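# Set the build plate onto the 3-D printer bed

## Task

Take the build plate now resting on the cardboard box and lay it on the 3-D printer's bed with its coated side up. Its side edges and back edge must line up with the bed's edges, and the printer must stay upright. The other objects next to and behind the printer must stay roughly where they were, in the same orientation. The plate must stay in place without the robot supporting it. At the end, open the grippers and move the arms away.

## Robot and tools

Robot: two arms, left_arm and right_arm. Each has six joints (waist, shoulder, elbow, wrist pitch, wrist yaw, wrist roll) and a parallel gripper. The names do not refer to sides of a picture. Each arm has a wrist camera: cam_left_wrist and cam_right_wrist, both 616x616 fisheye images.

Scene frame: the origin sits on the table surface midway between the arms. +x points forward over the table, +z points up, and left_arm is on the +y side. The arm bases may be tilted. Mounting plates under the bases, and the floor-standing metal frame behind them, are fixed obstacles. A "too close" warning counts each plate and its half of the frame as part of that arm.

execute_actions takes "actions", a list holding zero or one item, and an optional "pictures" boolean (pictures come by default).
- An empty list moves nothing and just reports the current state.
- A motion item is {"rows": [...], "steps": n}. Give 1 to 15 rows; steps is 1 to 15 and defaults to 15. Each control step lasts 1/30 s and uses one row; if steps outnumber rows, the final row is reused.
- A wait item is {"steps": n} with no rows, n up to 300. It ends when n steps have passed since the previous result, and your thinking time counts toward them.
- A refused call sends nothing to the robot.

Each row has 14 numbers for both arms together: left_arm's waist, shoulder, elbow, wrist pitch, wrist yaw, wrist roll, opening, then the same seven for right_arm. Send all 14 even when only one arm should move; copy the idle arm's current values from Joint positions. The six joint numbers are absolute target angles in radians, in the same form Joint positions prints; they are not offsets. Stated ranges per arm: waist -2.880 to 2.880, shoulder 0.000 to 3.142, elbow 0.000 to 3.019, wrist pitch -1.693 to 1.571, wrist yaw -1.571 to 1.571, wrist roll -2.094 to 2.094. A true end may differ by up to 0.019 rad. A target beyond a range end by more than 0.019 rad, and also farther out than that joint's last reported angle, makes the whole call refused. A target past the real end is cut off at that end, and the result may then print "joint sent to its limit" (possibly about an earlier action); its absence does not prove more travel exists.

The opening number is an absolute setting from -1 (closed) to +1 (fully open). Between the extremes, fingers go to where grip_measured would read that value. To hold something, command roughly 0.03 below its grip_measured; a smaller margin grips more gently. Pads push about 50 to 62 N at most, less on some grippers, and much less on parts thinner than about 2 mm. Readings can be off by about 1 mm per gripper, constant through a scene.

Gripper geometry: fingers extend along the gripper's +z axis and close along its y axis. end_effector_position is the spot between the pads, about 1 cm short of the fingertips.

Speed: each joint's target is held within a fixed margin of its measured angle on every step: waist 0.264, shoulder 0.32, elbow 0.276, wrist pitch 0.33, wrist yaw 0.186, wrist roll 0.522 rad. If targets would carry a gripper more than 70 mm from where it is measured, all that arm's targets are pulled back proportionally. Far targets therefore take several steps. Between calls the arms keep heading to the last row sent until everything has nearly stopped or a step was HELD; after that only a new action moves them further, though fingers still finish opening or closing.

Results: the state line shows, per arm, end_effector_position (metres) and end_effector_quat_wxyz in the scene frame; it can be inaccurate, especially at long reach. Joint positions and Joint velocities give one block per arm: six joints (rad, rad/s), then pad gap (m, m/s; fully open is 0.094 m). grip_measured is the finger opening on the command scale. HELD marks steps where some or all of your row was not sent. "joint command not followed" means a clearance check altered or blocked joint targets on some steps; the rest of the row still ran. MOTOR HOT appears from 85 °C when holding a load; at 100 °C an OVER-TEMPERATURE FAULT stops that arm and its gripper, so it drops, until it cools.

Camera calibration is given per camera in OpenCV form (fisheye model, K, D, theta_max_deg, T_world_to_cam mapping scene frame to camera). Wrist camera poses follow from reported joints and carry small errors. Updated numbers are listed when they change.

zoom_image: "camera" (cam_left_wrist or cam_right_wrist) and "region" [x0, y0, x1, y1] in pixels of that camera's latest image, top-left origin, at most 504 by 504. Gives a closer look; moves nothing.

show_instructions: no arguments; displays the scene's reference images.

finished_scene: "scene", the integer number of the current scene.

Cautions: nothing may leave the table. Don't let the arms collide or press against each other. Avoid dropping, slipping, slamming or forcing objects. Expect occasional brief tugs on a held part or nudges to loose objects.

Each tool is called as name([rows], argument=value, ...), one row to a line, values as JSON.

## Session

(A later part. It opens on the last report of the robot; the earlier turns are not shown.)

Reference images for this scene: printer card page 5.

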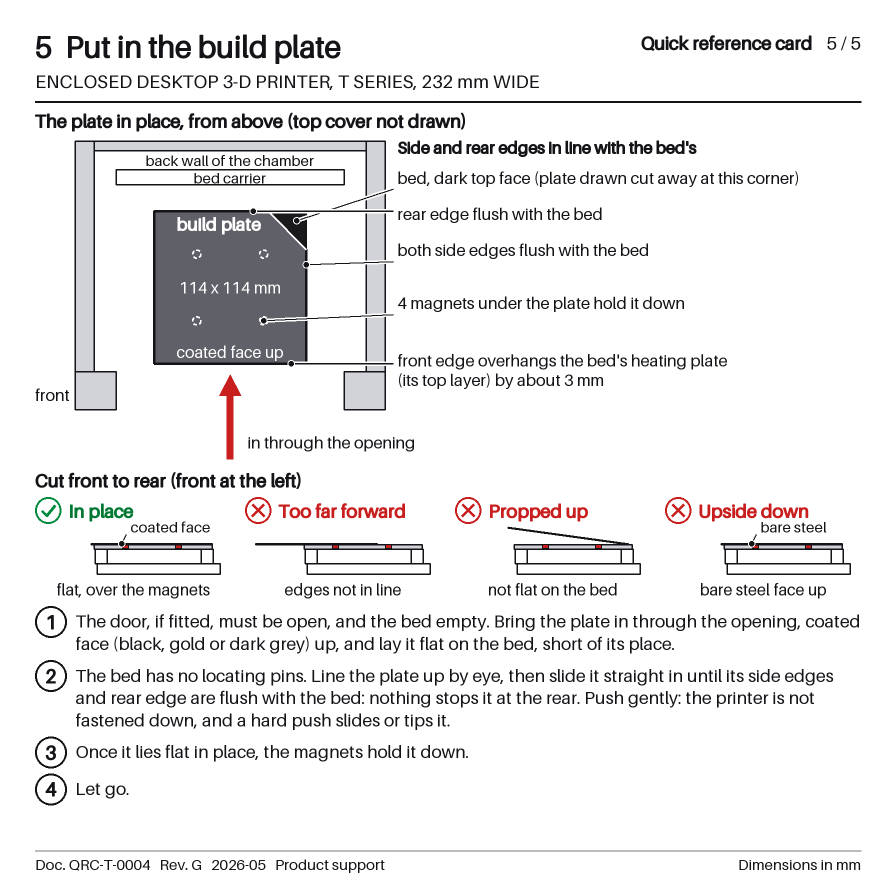

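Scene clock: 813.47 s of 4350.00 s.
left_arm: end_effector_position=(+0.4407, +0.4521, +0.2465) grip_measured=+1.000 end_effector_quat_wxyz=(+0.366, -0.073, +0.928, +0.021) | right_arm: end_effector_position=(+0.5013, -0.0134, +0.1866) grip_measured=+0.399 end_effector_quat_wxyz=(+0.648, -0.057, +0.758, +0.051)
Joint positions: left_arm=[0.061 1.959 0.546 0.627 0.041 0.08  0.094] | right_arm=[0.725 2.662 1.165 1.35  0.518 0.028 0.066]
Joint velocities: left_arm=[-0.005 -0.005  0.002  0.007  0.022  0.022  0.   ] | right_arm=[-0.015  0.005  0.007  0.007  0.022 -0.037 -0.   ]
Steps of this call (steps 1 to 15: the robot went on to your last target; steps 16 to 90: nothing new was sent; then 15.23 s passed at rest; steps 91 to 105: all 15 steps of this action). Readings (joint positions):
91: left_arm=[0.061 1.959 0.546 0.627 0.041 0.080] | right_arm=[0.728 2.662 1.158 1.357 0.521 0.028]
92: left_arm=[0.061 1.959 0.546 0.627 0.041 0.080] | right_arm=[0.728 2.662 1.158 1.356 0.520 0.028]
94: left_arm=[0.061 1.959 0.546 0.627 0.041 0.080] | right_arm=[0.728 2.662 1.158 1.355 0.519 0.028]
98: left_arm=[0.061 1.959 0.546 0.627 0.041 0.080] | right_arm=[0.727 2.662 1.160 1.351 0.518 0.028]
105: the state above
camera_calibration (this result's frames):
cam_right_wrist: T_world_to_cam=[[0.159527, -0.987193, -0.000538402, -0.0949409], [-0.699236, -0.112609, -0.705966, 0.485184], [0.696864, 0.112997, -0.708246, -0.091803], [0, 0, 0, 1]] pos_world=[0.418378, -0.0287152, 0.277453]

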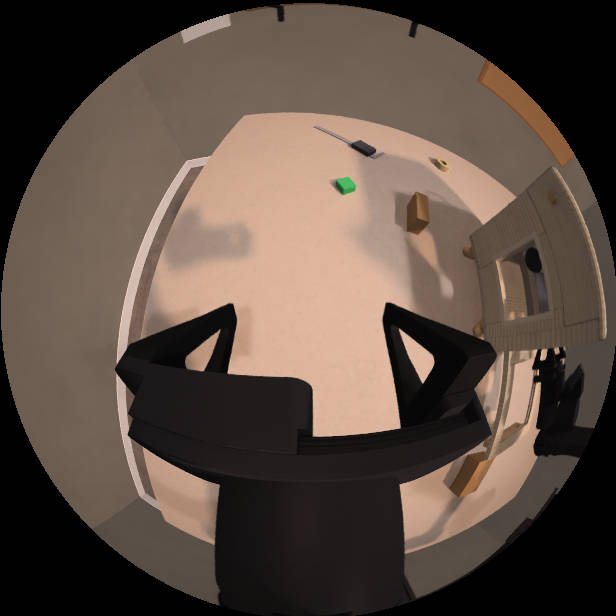

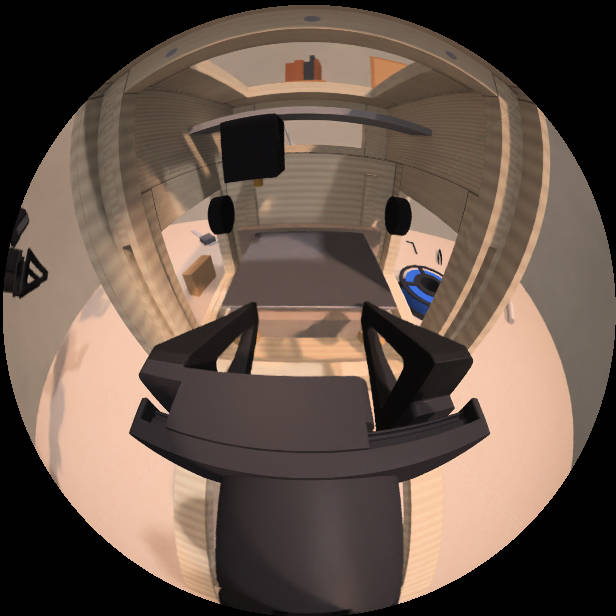

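execute_actions([
  {"rows":[[0.061,1.959,0.546,0.627,0.041,0.08,1,0.7137,2.662,1.1873,1.3437,0.5137,0.015,0.4],[0.061,1.959,0.546,0.627,0.041,0.08,1,0.7132,2.662,1.1884,1.3426,0.5132,0.015,0.4],[0.061,1.959,0.546,0.627,0.041,0.08,1,0.7126,2.662,1.1896,1.3414,0.5126,0.015,0.4],[0.061,1.959,0.546,0.627,0.041,0.08,1,0.7121,2.662,1.1907,1.3403,0.5121,0.015,0.4]],"steps":15},
])

zoom_image(camera="cam_right_wrist", region=[250,295,370,345])

Scene clock: 839.87 s of 4350.00 s.
left_arm: end_effector_position=(+0.4407, +0.4521, +0.2465) grip_measured=+1.000 end_effector_quat_wxyz=(+0.366, -0.073, +0.928, +0.021) | right_arm: end_effector_position=(+0.5020, -0.0146, +0.1856) grip_measured=+0.399 end_effector_quat_wxyz=(+0.647, -0.058, +0.759, +0.051)
Joint positions: left_arm=[0.061 1.959 0.546 0.627 0.041 0.08  0.094] | right_arm=[0.723 2.662 1.165 1.346 0.515 0.028 0.066]
Joint velocities: left_arm=[-0.005 -0.005 -0.002  0.002 -0.051 -0.037  0.   ] | right_arm=[-0.024 -0.015  0.007  0.007 -0.007  0.037 -0.   ]
Steps of this call (steps 1 to 15: the robot went on to your last target; steps 16 to 90: nothing new was sent; then 22.90 s passed at rest; steps 91 to 105: all 15 steps of this action). Readings (joint positions):
91: left_arm=[0.061 1.959 0.546 0.627 0.041 0.080] | right_arm=[0.725 2.662 1.165 1.350 0.517 0.028]
92: left_arm=[0.061 1.959 0.546 0.627 0.041 0.080] | right_arm=[0.725 2.662 1.165 1.350 0.517 0.028]
94: left_arm=[0.061 1.959 0.546 0.627 0.041 0.080] | right_arm=[0.725 2.662 1.165 1.348 0.516 0.028]
98: left_arm=[0.061 1.959 0.546 0.627 0.041 0.080] | right_arm=[0.724 2.662 1.165 1.346 0.515 0.028]
105: the state above
camera_calibration (this result's frames):
cam_right_wrist: T_world_to_cam=[[0.159357, -0.98722, 0.00121617, -0.0964096], [-0.701733, -0.11414, -0.703237, 0.485524], [0.694389, 0.111213, -0.710954, -0.0911536], [0, 0, 0, 1]] pos_world=[0.419368, -0.0296223, 0.276749]

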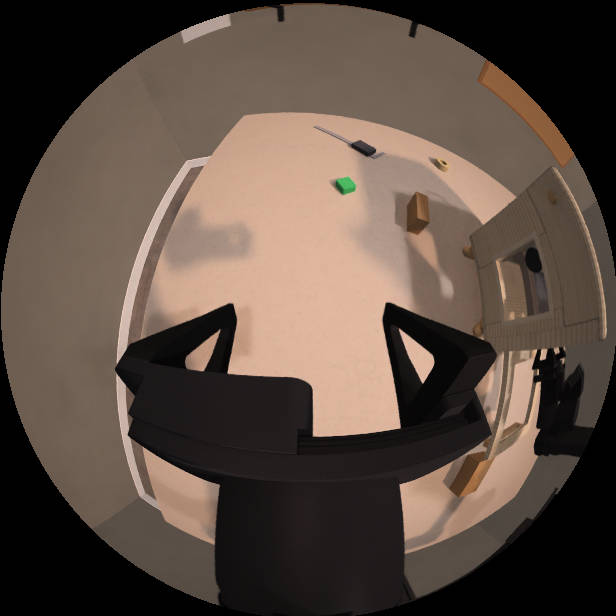

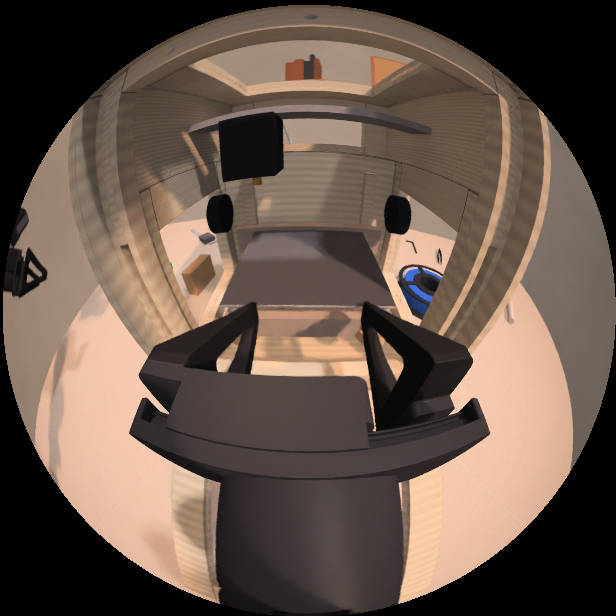

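Region (250, 295, 370, 345) of cam_right_wrist's 616x616 image, scaled by 4.200, with more detail than that image has; it fills the top 210 rows of this view, and the rest is white.

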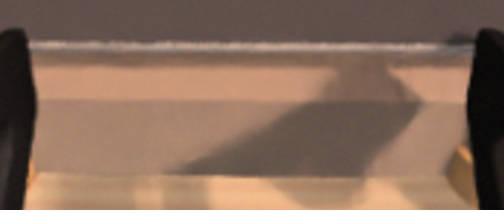

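execute_actions([
  {"rows":[[0.061,1.959,0.546,0.627,0.041,0.08,1,0.7125,2.662,1.192,1.3403,0.5121,0.015,0.4],[0.061,1.959,0.546,0.627,0.041,0.08,1,0.713,2.662,1.194,1.3403,0.5121,0.015,0.4],[0.061,1.959,0.546,0.627,0.041,0.08,1,0.713,2.662,1.195,1.3403,0.5121,0.015,0.4],[0.061,1.959,0.546,0.627,0.041,0.08,1,0.713,2.662,1.195,1.3403,0.5121,0.015,0.4],[0.061,1.959,0.546,0.627,0.041,0.08,1,0.713,2.662,1.194,1.3403,0.5121,0.015,0.4],[0.061,1.959,0.546,0.627,0.041,0.08,1,0.713,2.662,1.192,1.3403,0.5121,0.015,0.4],[0.061,1.959,0.546,0.627,0.041,0.08,1,0.713,2.662,1.1907,1.3403,0.5121,0.015,0.4]],"steps":12},
])

zoom_image(camera="cam_right_wrist", region=[250,295,370,345])

Scene clock: 862.63 s of 4350.00 s.
left_arm: end_effector_position=(+0.4407, +0.4521, +0.2465) grip_measured=+1.000 end_effector_quat_wxyz=(+0.366, -0.073, +0.928, +0.021) | right_arm: end_effector_position=(+0.5029, -0.0139, +0.1861) grip_measured=+0.399 end_effector_quat_wxyz=(+0.647, -0.058, +0.758, +0.051)
Joint positions: left_arm=[0.061 1.959 0.546 0.627 0.041 0.08  0.094] | right_arm=[0.723 2.662 1.167 1.345 0.515 0.028 0.066]
Joint velocities: left_arm=[-0.015 -0.015 -0.002  0.007 -0.007 -0.066  0.   ] | right_arm=[ 0.005  0.005  0.007  0.002  0.007 -0.037 -0.   ]
Steps of this call (steps 1 to 15: the robot went on to your last target; steps 16 to 90: nothing new was sent; then 19.37 s passed at rest; steps 91 to 102: all 12 steps of this action). Readings (joint positions):
91: left_arm=[0.061 1.959 0.546 0.627 0.041 0.080] | right_arm=[0.723 2.662 1.165 1.346 0.515 0.028]
92: left_arm=[0.061 1.959 0.546 0.627 0.041 0.080] | right_arm=[0.723 2.662 1.166 1.346 0.515 0.028]
94: left_arm=[0.061 1.959 0.546 0.627 0.041 0.080] | right_arm=[0.723 2.662 1.167 1.345 0.515 0.028]
98: left_arm=[0.061 1.959 0.546 0.627 0.041 0.080] | right_arm=[0.723 2.662 1.167 1.345 0.515 0.028]
102: the state above
camera_calibration (this result's frames):
cam_right_wrist: T_world_to_cam=[[0.159252, -0.987238, 0.000290638, -0.0956837], [-0.700693, -0.113236, -0.70442, 0.486264], [0.695463, 0.111976, -0.709783, -0.0922216], [0, 0, 0, 1]] pos_world=[0.420096, -0.0290732, 0.277105]

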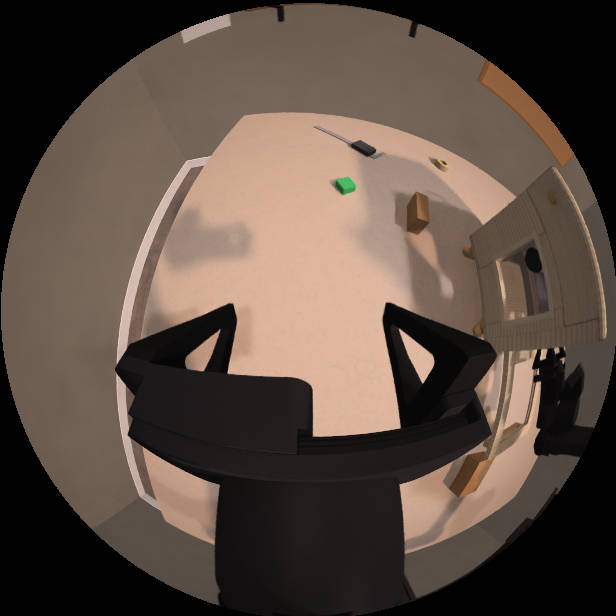

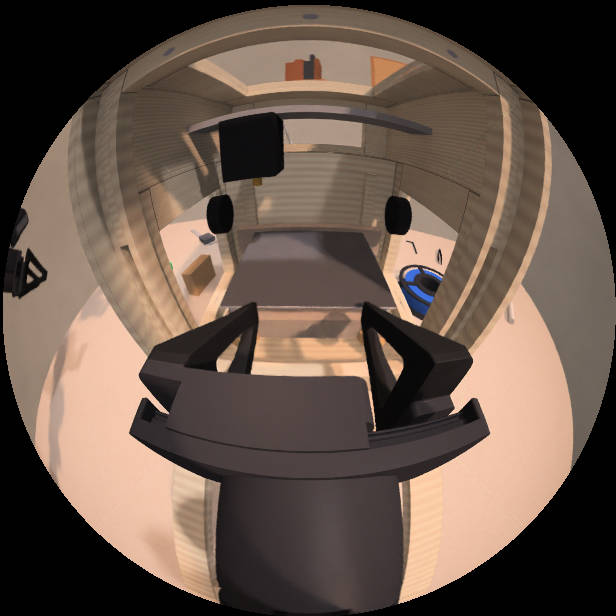

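Region (250, 295, 370, 345) of cam_right_wrist's 616x616 image, scaled by 4.200, with more detail than that image has; it fills the top 210 rows of this view, and the rest is white.

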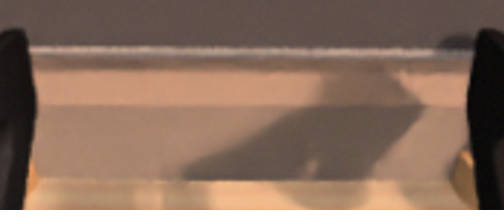

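execute_actions([
  {"rows":[[0.061,1.959,0.546,0.627,0.041,0.08,1,0.722,2.662,1.178,1.35,0.515,0.015,0.4],[0.061,1.959,0.546,0.627,0.041,0.08,1,0.73,2.662,1.166,1.359,0.517,0.015,0.4],[0.061,1.959,0.546,0.627,0.041,0.08,1,0.736,2.662,1.159,1.367,0.519,0.015,0.4],[0.061,1.959,0.546,0.627,0.041,0.08,1,0.738,2.662,1.154,1.372,0.5215,0.015,0.4],[0.061,1.959,0.546,0.627,0.041,0.08,1,0.741,2.662,1.148,1.378,0.5245,0.015,0.4],[0.061,1.959,0.546,0.627,0.041,0.08,1,0.745,2.662,1.141,1.385,0.528,0.015,0.4],[0.061,1.959,0.546,0.627,0.041,0.08,1,0.749,2.662,1.133,1.393,0.532,0.015,0.4],[0.061,1.959,0.546,0.627,0.041,0.08,1,0.753,2.662,1.124,1.402,0.536,0.015,0.4],[0.061,1.959,0.546,0.627,0.041,0.08,1,0.758,2.662,1.115,1.411,0.541,0.015,0.4],[0.061,1.959,0.546,0.627,0.041,0.08,1,0.763,2.662,1.105,1.421,0.546,0.015,0.4],[0.061,1.959,0.546,0.627,0.041,0.08,1,0.768,2.662,1.095,1.431,0.551,0.015,0.4],[0.061,1.959,0.546,0.627,0.041,0.08,1,0.773,2.662,1.086,1.44,0.556,0.015,0.4],[0.061,1.959,0.546,0.627,0.041,0.08,1,0.777,2.662,1.079,1.447,0.56,0.015,0.4],[0.061,1.959,0.546,0.627,0.041,0.08,1,0.78,2.662,1.074,1.452,0.563,0.015,0.4],[0.061,1.959,0.546,0.627,0.041,0.08,1,0.782,2.662,1.071,1.455,0.565,0.015,0.4]],"steps":15},
], pictures=false)

execute_actions([
  {"steps":8},
])

zoom_image(camera="cam_right_wrist", region=[220,205,400,305])

Scene clock: 893.73 s of 4350.00 s.
left_arm: end_effector_position=(+0.4407, +0.4521, +0.2465) grip_measured=+1.000 end_effector_quat_wxyz=(+0.366, -0.073, +0.928, +0.021) | right_arm: end_effector_position=(+0.4650, -0.0194, +0.1857) grip_measured=+0.399 end_effector_quat_wxyz=(+0.647, -0.060, +0.758, +0.047)
Joint positions: left_arm=[0.061 1.959 0.546 0.627 0.041 0.08  0.094] | right_arm=[0.765 2.662 1.082 1.426 0.56  0.028 0.066]
Joint velocities: left_arm=[-0.015 -0.015 -0.002 -0.007  0.051 -0.051  0.   ] | right_arm=[ 0.171 -0.005 -0.183  0.154  0.022  0.022 -0.001]
Steps of this call (steps 1 to 15: the robot went on to your last target; steps 16 to 90: nothing new was sent; then 27.60 s passed at rest; steps 91 to 105: all 15 steps of this action). Readings (joint positions):
91: left_arm=[0.061 1.959 0.546 0.627 0.041 0.080] | right_arm=[0.723 2.662 1.167 1.345 0.515 0.028]
92: left_arm=[0.061 1.959 0.546 0.627 0.041 0.080] | right_arm=[0.723 2.662 1.167 1.345 0.515 0.028]
94: left_arm=[0.061 1.959 0.546 0.627 0.041 0.080] | right_arm=[0.723 2.662 1.165 1.347 0.517 0.028]
98: left_arm=[0.061 1.959 0.546 0.627 0.041 0.080] | right_arm=[0.729 2.662 1.147 1.369 0.530 0.028]
105: the state above

Scene clock: 894.00 s of 4350.00 s.
left_arm: end_effector_position=(+0.4407, +0.4521, +0.2465) grip_measured=+1.000 end_effector_quat_wxyz=(+0.366, -0.073, +0.928, +0.021) | right_arm: end_effector_position=(+0.4580, -0.0147, +0.1866) grip_measured=+0.399 end_effector_quat_wxyz=(+0.648, -0.064, +0.757, +0.052)
Joint positions: left_arm=[0.061 1.959 0.546 0.627 0.041 0.08  0.094] | right_arm=[0.779 2.662 1.073 1.436 0.562 0.028 0.066]
Joint velocities: left_arm=[ 0.005 -0.005  0.002 -0.027  0.007 -0.022  0.   ] | right_arm=[ 0.005 -0.024  0.002 -0.007 -0.007  0.066  0.   ]
Steps of this call (steps 1 to 8: the robot went on to your last target). Readings (joint positions):
1: left_arm=[0.061 1.959 0.546 0.627 0.041 0.080] | right_arm=[0.770 2.662 1.077 1.430 0.561 0.028]
2: left_arm=[0.061 1.959 0.546 0.627 0.041 0.080] | right_arm=[0.774 2.662 1.074 1.432 0.561 0.028]
4: left_arm=[0.061 1.959 0.546 0.627 0.041 0.080] | right_arm=[0.779 2.662 1.073 1.435 0.561 0.028]
8: the state above
camera_calibration (this result's frames):
cam_right_wrist: T_world_to_cam=[[0.169723, -0.985461, 0.00775993, -0.0955085], [-0.697347, -0.125659, -0.705632, 0.453606], [0.696348, 0.114351, -0.708536, -0.0611957], [0, 0, 0, 1]] pos_world=[0.375144, -0.0301227, 0.277461]

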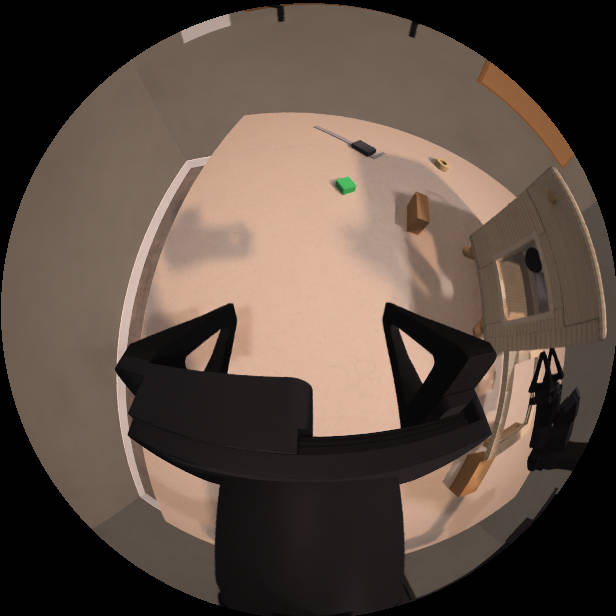

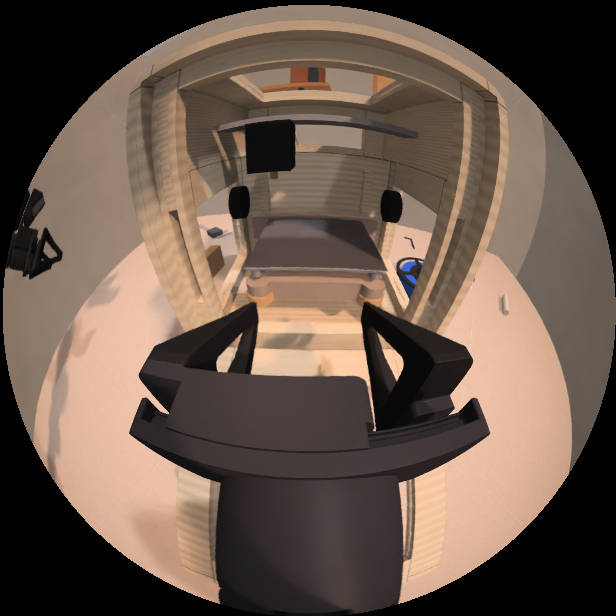

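Region (220, 205, 400, 305) of cam_right_wrist's 616x616 image, scaled by 2.800, with more detail than that image has.

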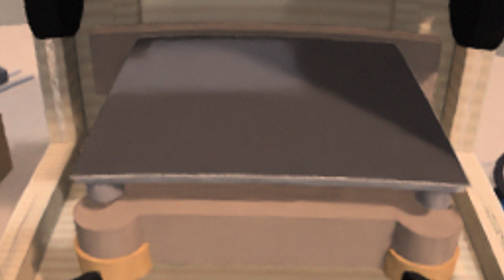

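zoom_image(camera="cam_right_wrist", region=[240,255,280,285])

zoom_image(camera="cam_right_wrist", region=[355,257,395,287])

Region (240, 255, 280, 285) of cam_right_wrist's 616x616 image, scaled by 12.600, with more detail than that image has; it fills the top 378 rows of this view, and the rest is white.

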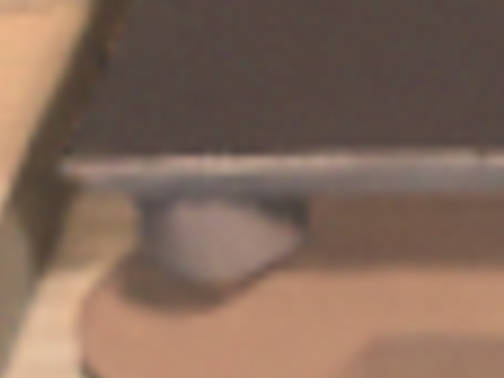

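Region (355, 257, 395, 287) of cam_right_wrist's 616x616 image, scaled by 12.600, with more detail than that image has; it fills the top 378 rows of this view, and the rest is white.

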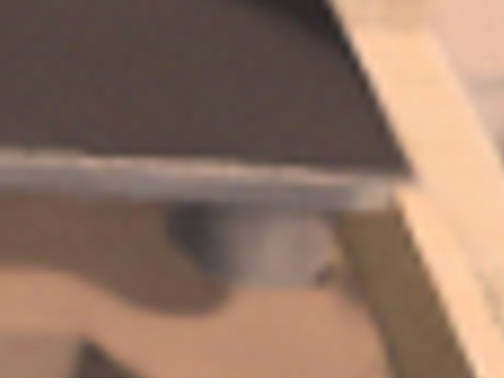

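execute_actions([
  {"rows":[[0.061,1.959,0.546,0.627,0.041,0.08,1,0.785,2.65,1.062,1.46,0.567,0.015,0.4],[0.061,1.959,0.546,0.627,0.041,0.08,1,0.788,2.638,1.048,1.465,0.569,0.015,0.4],[0.061,1.959,0.546,0.627,0.041,0.08,1,0.791,2.626,1.03,1.47,0.571,0.015,0.4],[0.061,1.959,0.546,0.627,0.041,0.08,1,0.794,2.614,1.008,1.478,0.573,0.015,0.4],[0.061,1.959,0.546,0.627,0.041,0.08,1,0.797,2.6,0.984,1.486,0.575,0.015,0.4],[0.061,1.959,0.546,0.627,0.041,0.08,1,0.8,2.585,0.958,1.494,0.577,0.015,0.4],[0.061,1.959,0.546,0.627,0.041,0.08,1,0.8,2.568,0.93,1.502,0.577,0.015,0.4],[0.061,1.959,0.546,0.627,0.041,0.08,1,0.8,2.55,0.9,1.51,0.577,0.015,0.4],[0.061,1.959,0.546,0.627,0.041,0.08,1,0.8,2.53,0.87,1.515,0.577,0.015,0.4],[0.061,1.959,0.546,0.627,0.041,0.08,1,0.8,2.51,0.84,1.52,0.577,0.015,0.4],[0.061,1.959,0.546,0.627,0.041,0.08,1,0.8,2.488,0.81,1.52,0.577,0.015,0.4],[0.061,1.959,0.546,0.627,0.041,0.08,1,0.8,2.466,0.78,1.52,0.577,0.015,0.4],[0.061,1.959,0.546,0.627,0.041,0.08,1,0.8,2.444,0.752,1.52,0.577,0.015,0.4],[0.061,1.959,0.546,0.627,0.041,0.08,1,0.8,2.422,0.726,1.52,0.577,0.015,0.4],[0.061,1.959,0.546,0.627,0.041,0.08,1,0.8,2.4,0.7,1.52,0.577,0.015,0.4]],"steps":15},
], pictures=false)

execute_actions([
  {"rows":[[0.061,1.959,0.546,0.627,0.041,0.08,1,0.8,2.38,0.676,1.52,0.577,0.015,0.4],[0.061,1.959,0.546,0.627,0.041,0.08,1,0.8,2.36,0.654,1.52,0.577,0.015,0.4],[0.061,1.959,0.546,0.627,0.041,0.08,1,0.8,2.342,0.634,1.52,0.577,0.015,0.4],[0.061,1.959,0.546,0.627,0.041,0.08,1,0.8,2.326,0.616,1.52,0.577,0.015,0.4],[0.061,1.959,0.546,0.627,0.041,0.08,1,0.8,2.312,0.6,1.52,0.577,0.015,0.4],[0.061,1.959,0.546,0.627,0.041,0.08,1,0.8,2.302,0.588,1.52,0.577,0.015,0.4],[0.061,1.959,0.546,0.627,0.041,0.08,1,0.8,2.296,0.58,1.52,0.577,0.015,0.4]],"steps":14},
])

Scene clock: 919.60 s of 4350.00 s.
left_arm: end_effector_position=(+0.4407, +0.4521, +0.2465) grip_measured=+1.000 end_effector_quat_wxyz=(+0.366, -0.073, +0.928, +0.021) | right_arm: end_effector_position=(+0.3933, -0.0706, +0.2395) grip_measured=+0.399 end_effector_quat_wxyz=(+0.623, -0.082, +0.777, +0.033)
Joint positions: left_arm=[0.061 1.959 0.546 0.627 0.041 0.08  0.094] | right_arm=[0.79  2.477 0.745 1.498 0.574 0.028 0.066]
Joint velocities: left_arm=[-0.015 -0.005  0.002  0.017 -0.007  0.022  0.   ] | right_arm=[-0.005 -0.767 -0.735  0.017  0.022  0.007 -0.   ]
Steps of this call (steps 1 to 30: the robot went on to your last target; steps 31 to 90: nothing new was sent; then 22.10 s passed at rest; steps 91 to 105: all 15 steps of this action). Readings (joint positions):
91: left_arm=[0.061 1.959 0.546 0.627 0.041 0.080] | right_arm=[0.779 2.662 1.073 1.437 0.562 0.028]
92: left_arm=[0.061 1.959 0.546 0.627 0.041 0.080] | right_arm=[0.779 2.662 1.070 1.440 0.564 0.028]
94: left_arm=[0.061 1.959 0.546 0.627 0.041 0.080] | right_arm=[0.779 2.658 1.051 1.448 0.566 0.028]
98: left_arm=[0.061 1.959 0.546 0.627 0.041 0.080] | right_arm=[0.784 2.624 0.954 1.472 0.573 0.028]
105: the state above

Scene clock: 920.07 s of 4350.00 s.
left_arm: end_effector_position=(+0.4407, +0.4521, +0.2465) grip_measured=+1.000 end_effector_quat_wxyz=(+0.366, -0.073, +0.928, +0.021) | right_arm: end_effector_position=(+0.3717, -0.0944, +0.2961) grip_measured=+0.399 end_effector_quat_wxyz=(+0.628, -0.079, +0.774, +0.036)
Joint positions: left_arm=[0.061 1.959 0.546 0.627 0.041 0.08  0.094] | right_arm=[0.79  2.31  0.584 1.507 0.574 0.028 0.066]
Joint velocities: left_arm=[-0.024 -0.005 -0.017  0.032  0.022  0.037  0.   ] | right_arm=[ 0.005 -0.015 -0.027 -0.002  0.007 -0.066  0.001]
Steps of this call (steps 1 to 14: all 14 steps of this action). Readings (joint positions):
1: left_arm=[0.061 1.959 0.546 0.627 0.041 0.080] | right_arm=[0.790 2.451 0.720 1.500 0.574 0.028]
2: left_arm=[0.061 1.959 0.546 0.627 0.041 0.080] | right_arm=[0.790 2.426 0.696 1.501 0.574 0.028]
4: left_arm=[0.061 1.959 0.546 0.627 0.041 0.080] | right_arm=[0.790 2.379 0.653 1.503 0.574 0.028]
8: left_arm=[0.061 1.959 0.546 0.627 0.041 0.080] | right_arm=[0.790 2.317 0.593 1.506 0.574 0.028]
14: the state above
camera_calibration (this result's frames):
cam_right_wrist: T_world_to_cam=[[0.173737, -0.983758, 0.0451235, -0.172621], [-0.730195, -0.15943, -0.664377, 0.457492], [0.66078, 0.0824777, -0.746034, 0.106945], [0, 0, 0, 1]] pos_world=[0.293382, -0.1057, 0.391521]

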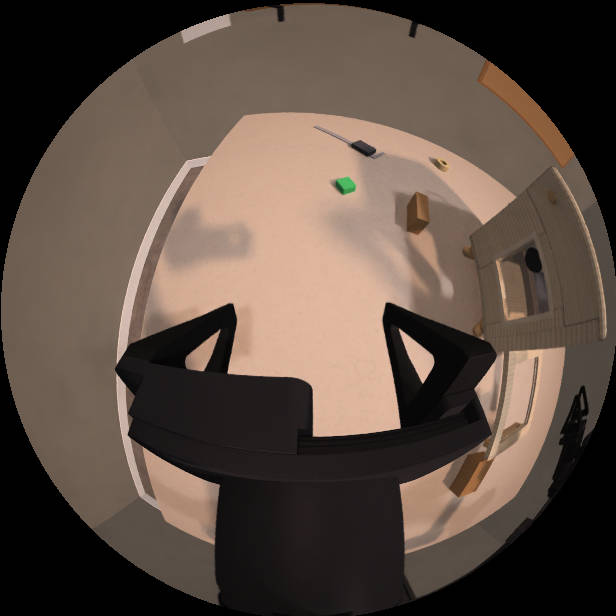

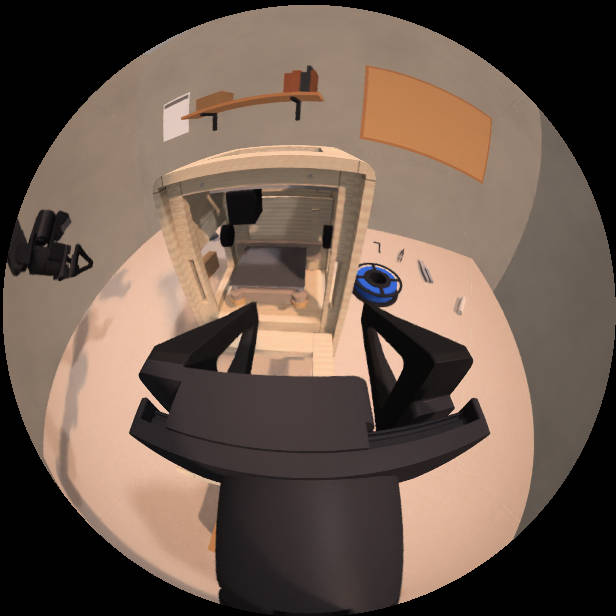

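zoom_image(camera="cam_right_wrist", region=[220,235,330,305])

Region (220, 235, 330, 305) of cam_right_wrist's 616x616 image, scaled by 4.582, with more detail than that image has; it fills the top 321 rows of this view, and the rest is white.

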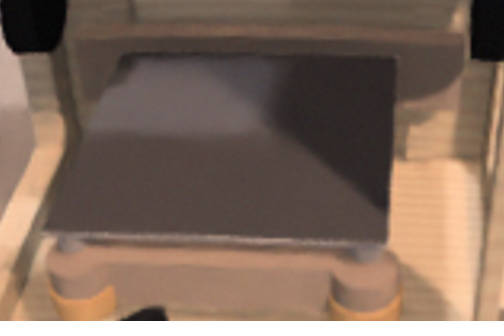

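finished_scene(scene=2)

The scene is finished: the task was done.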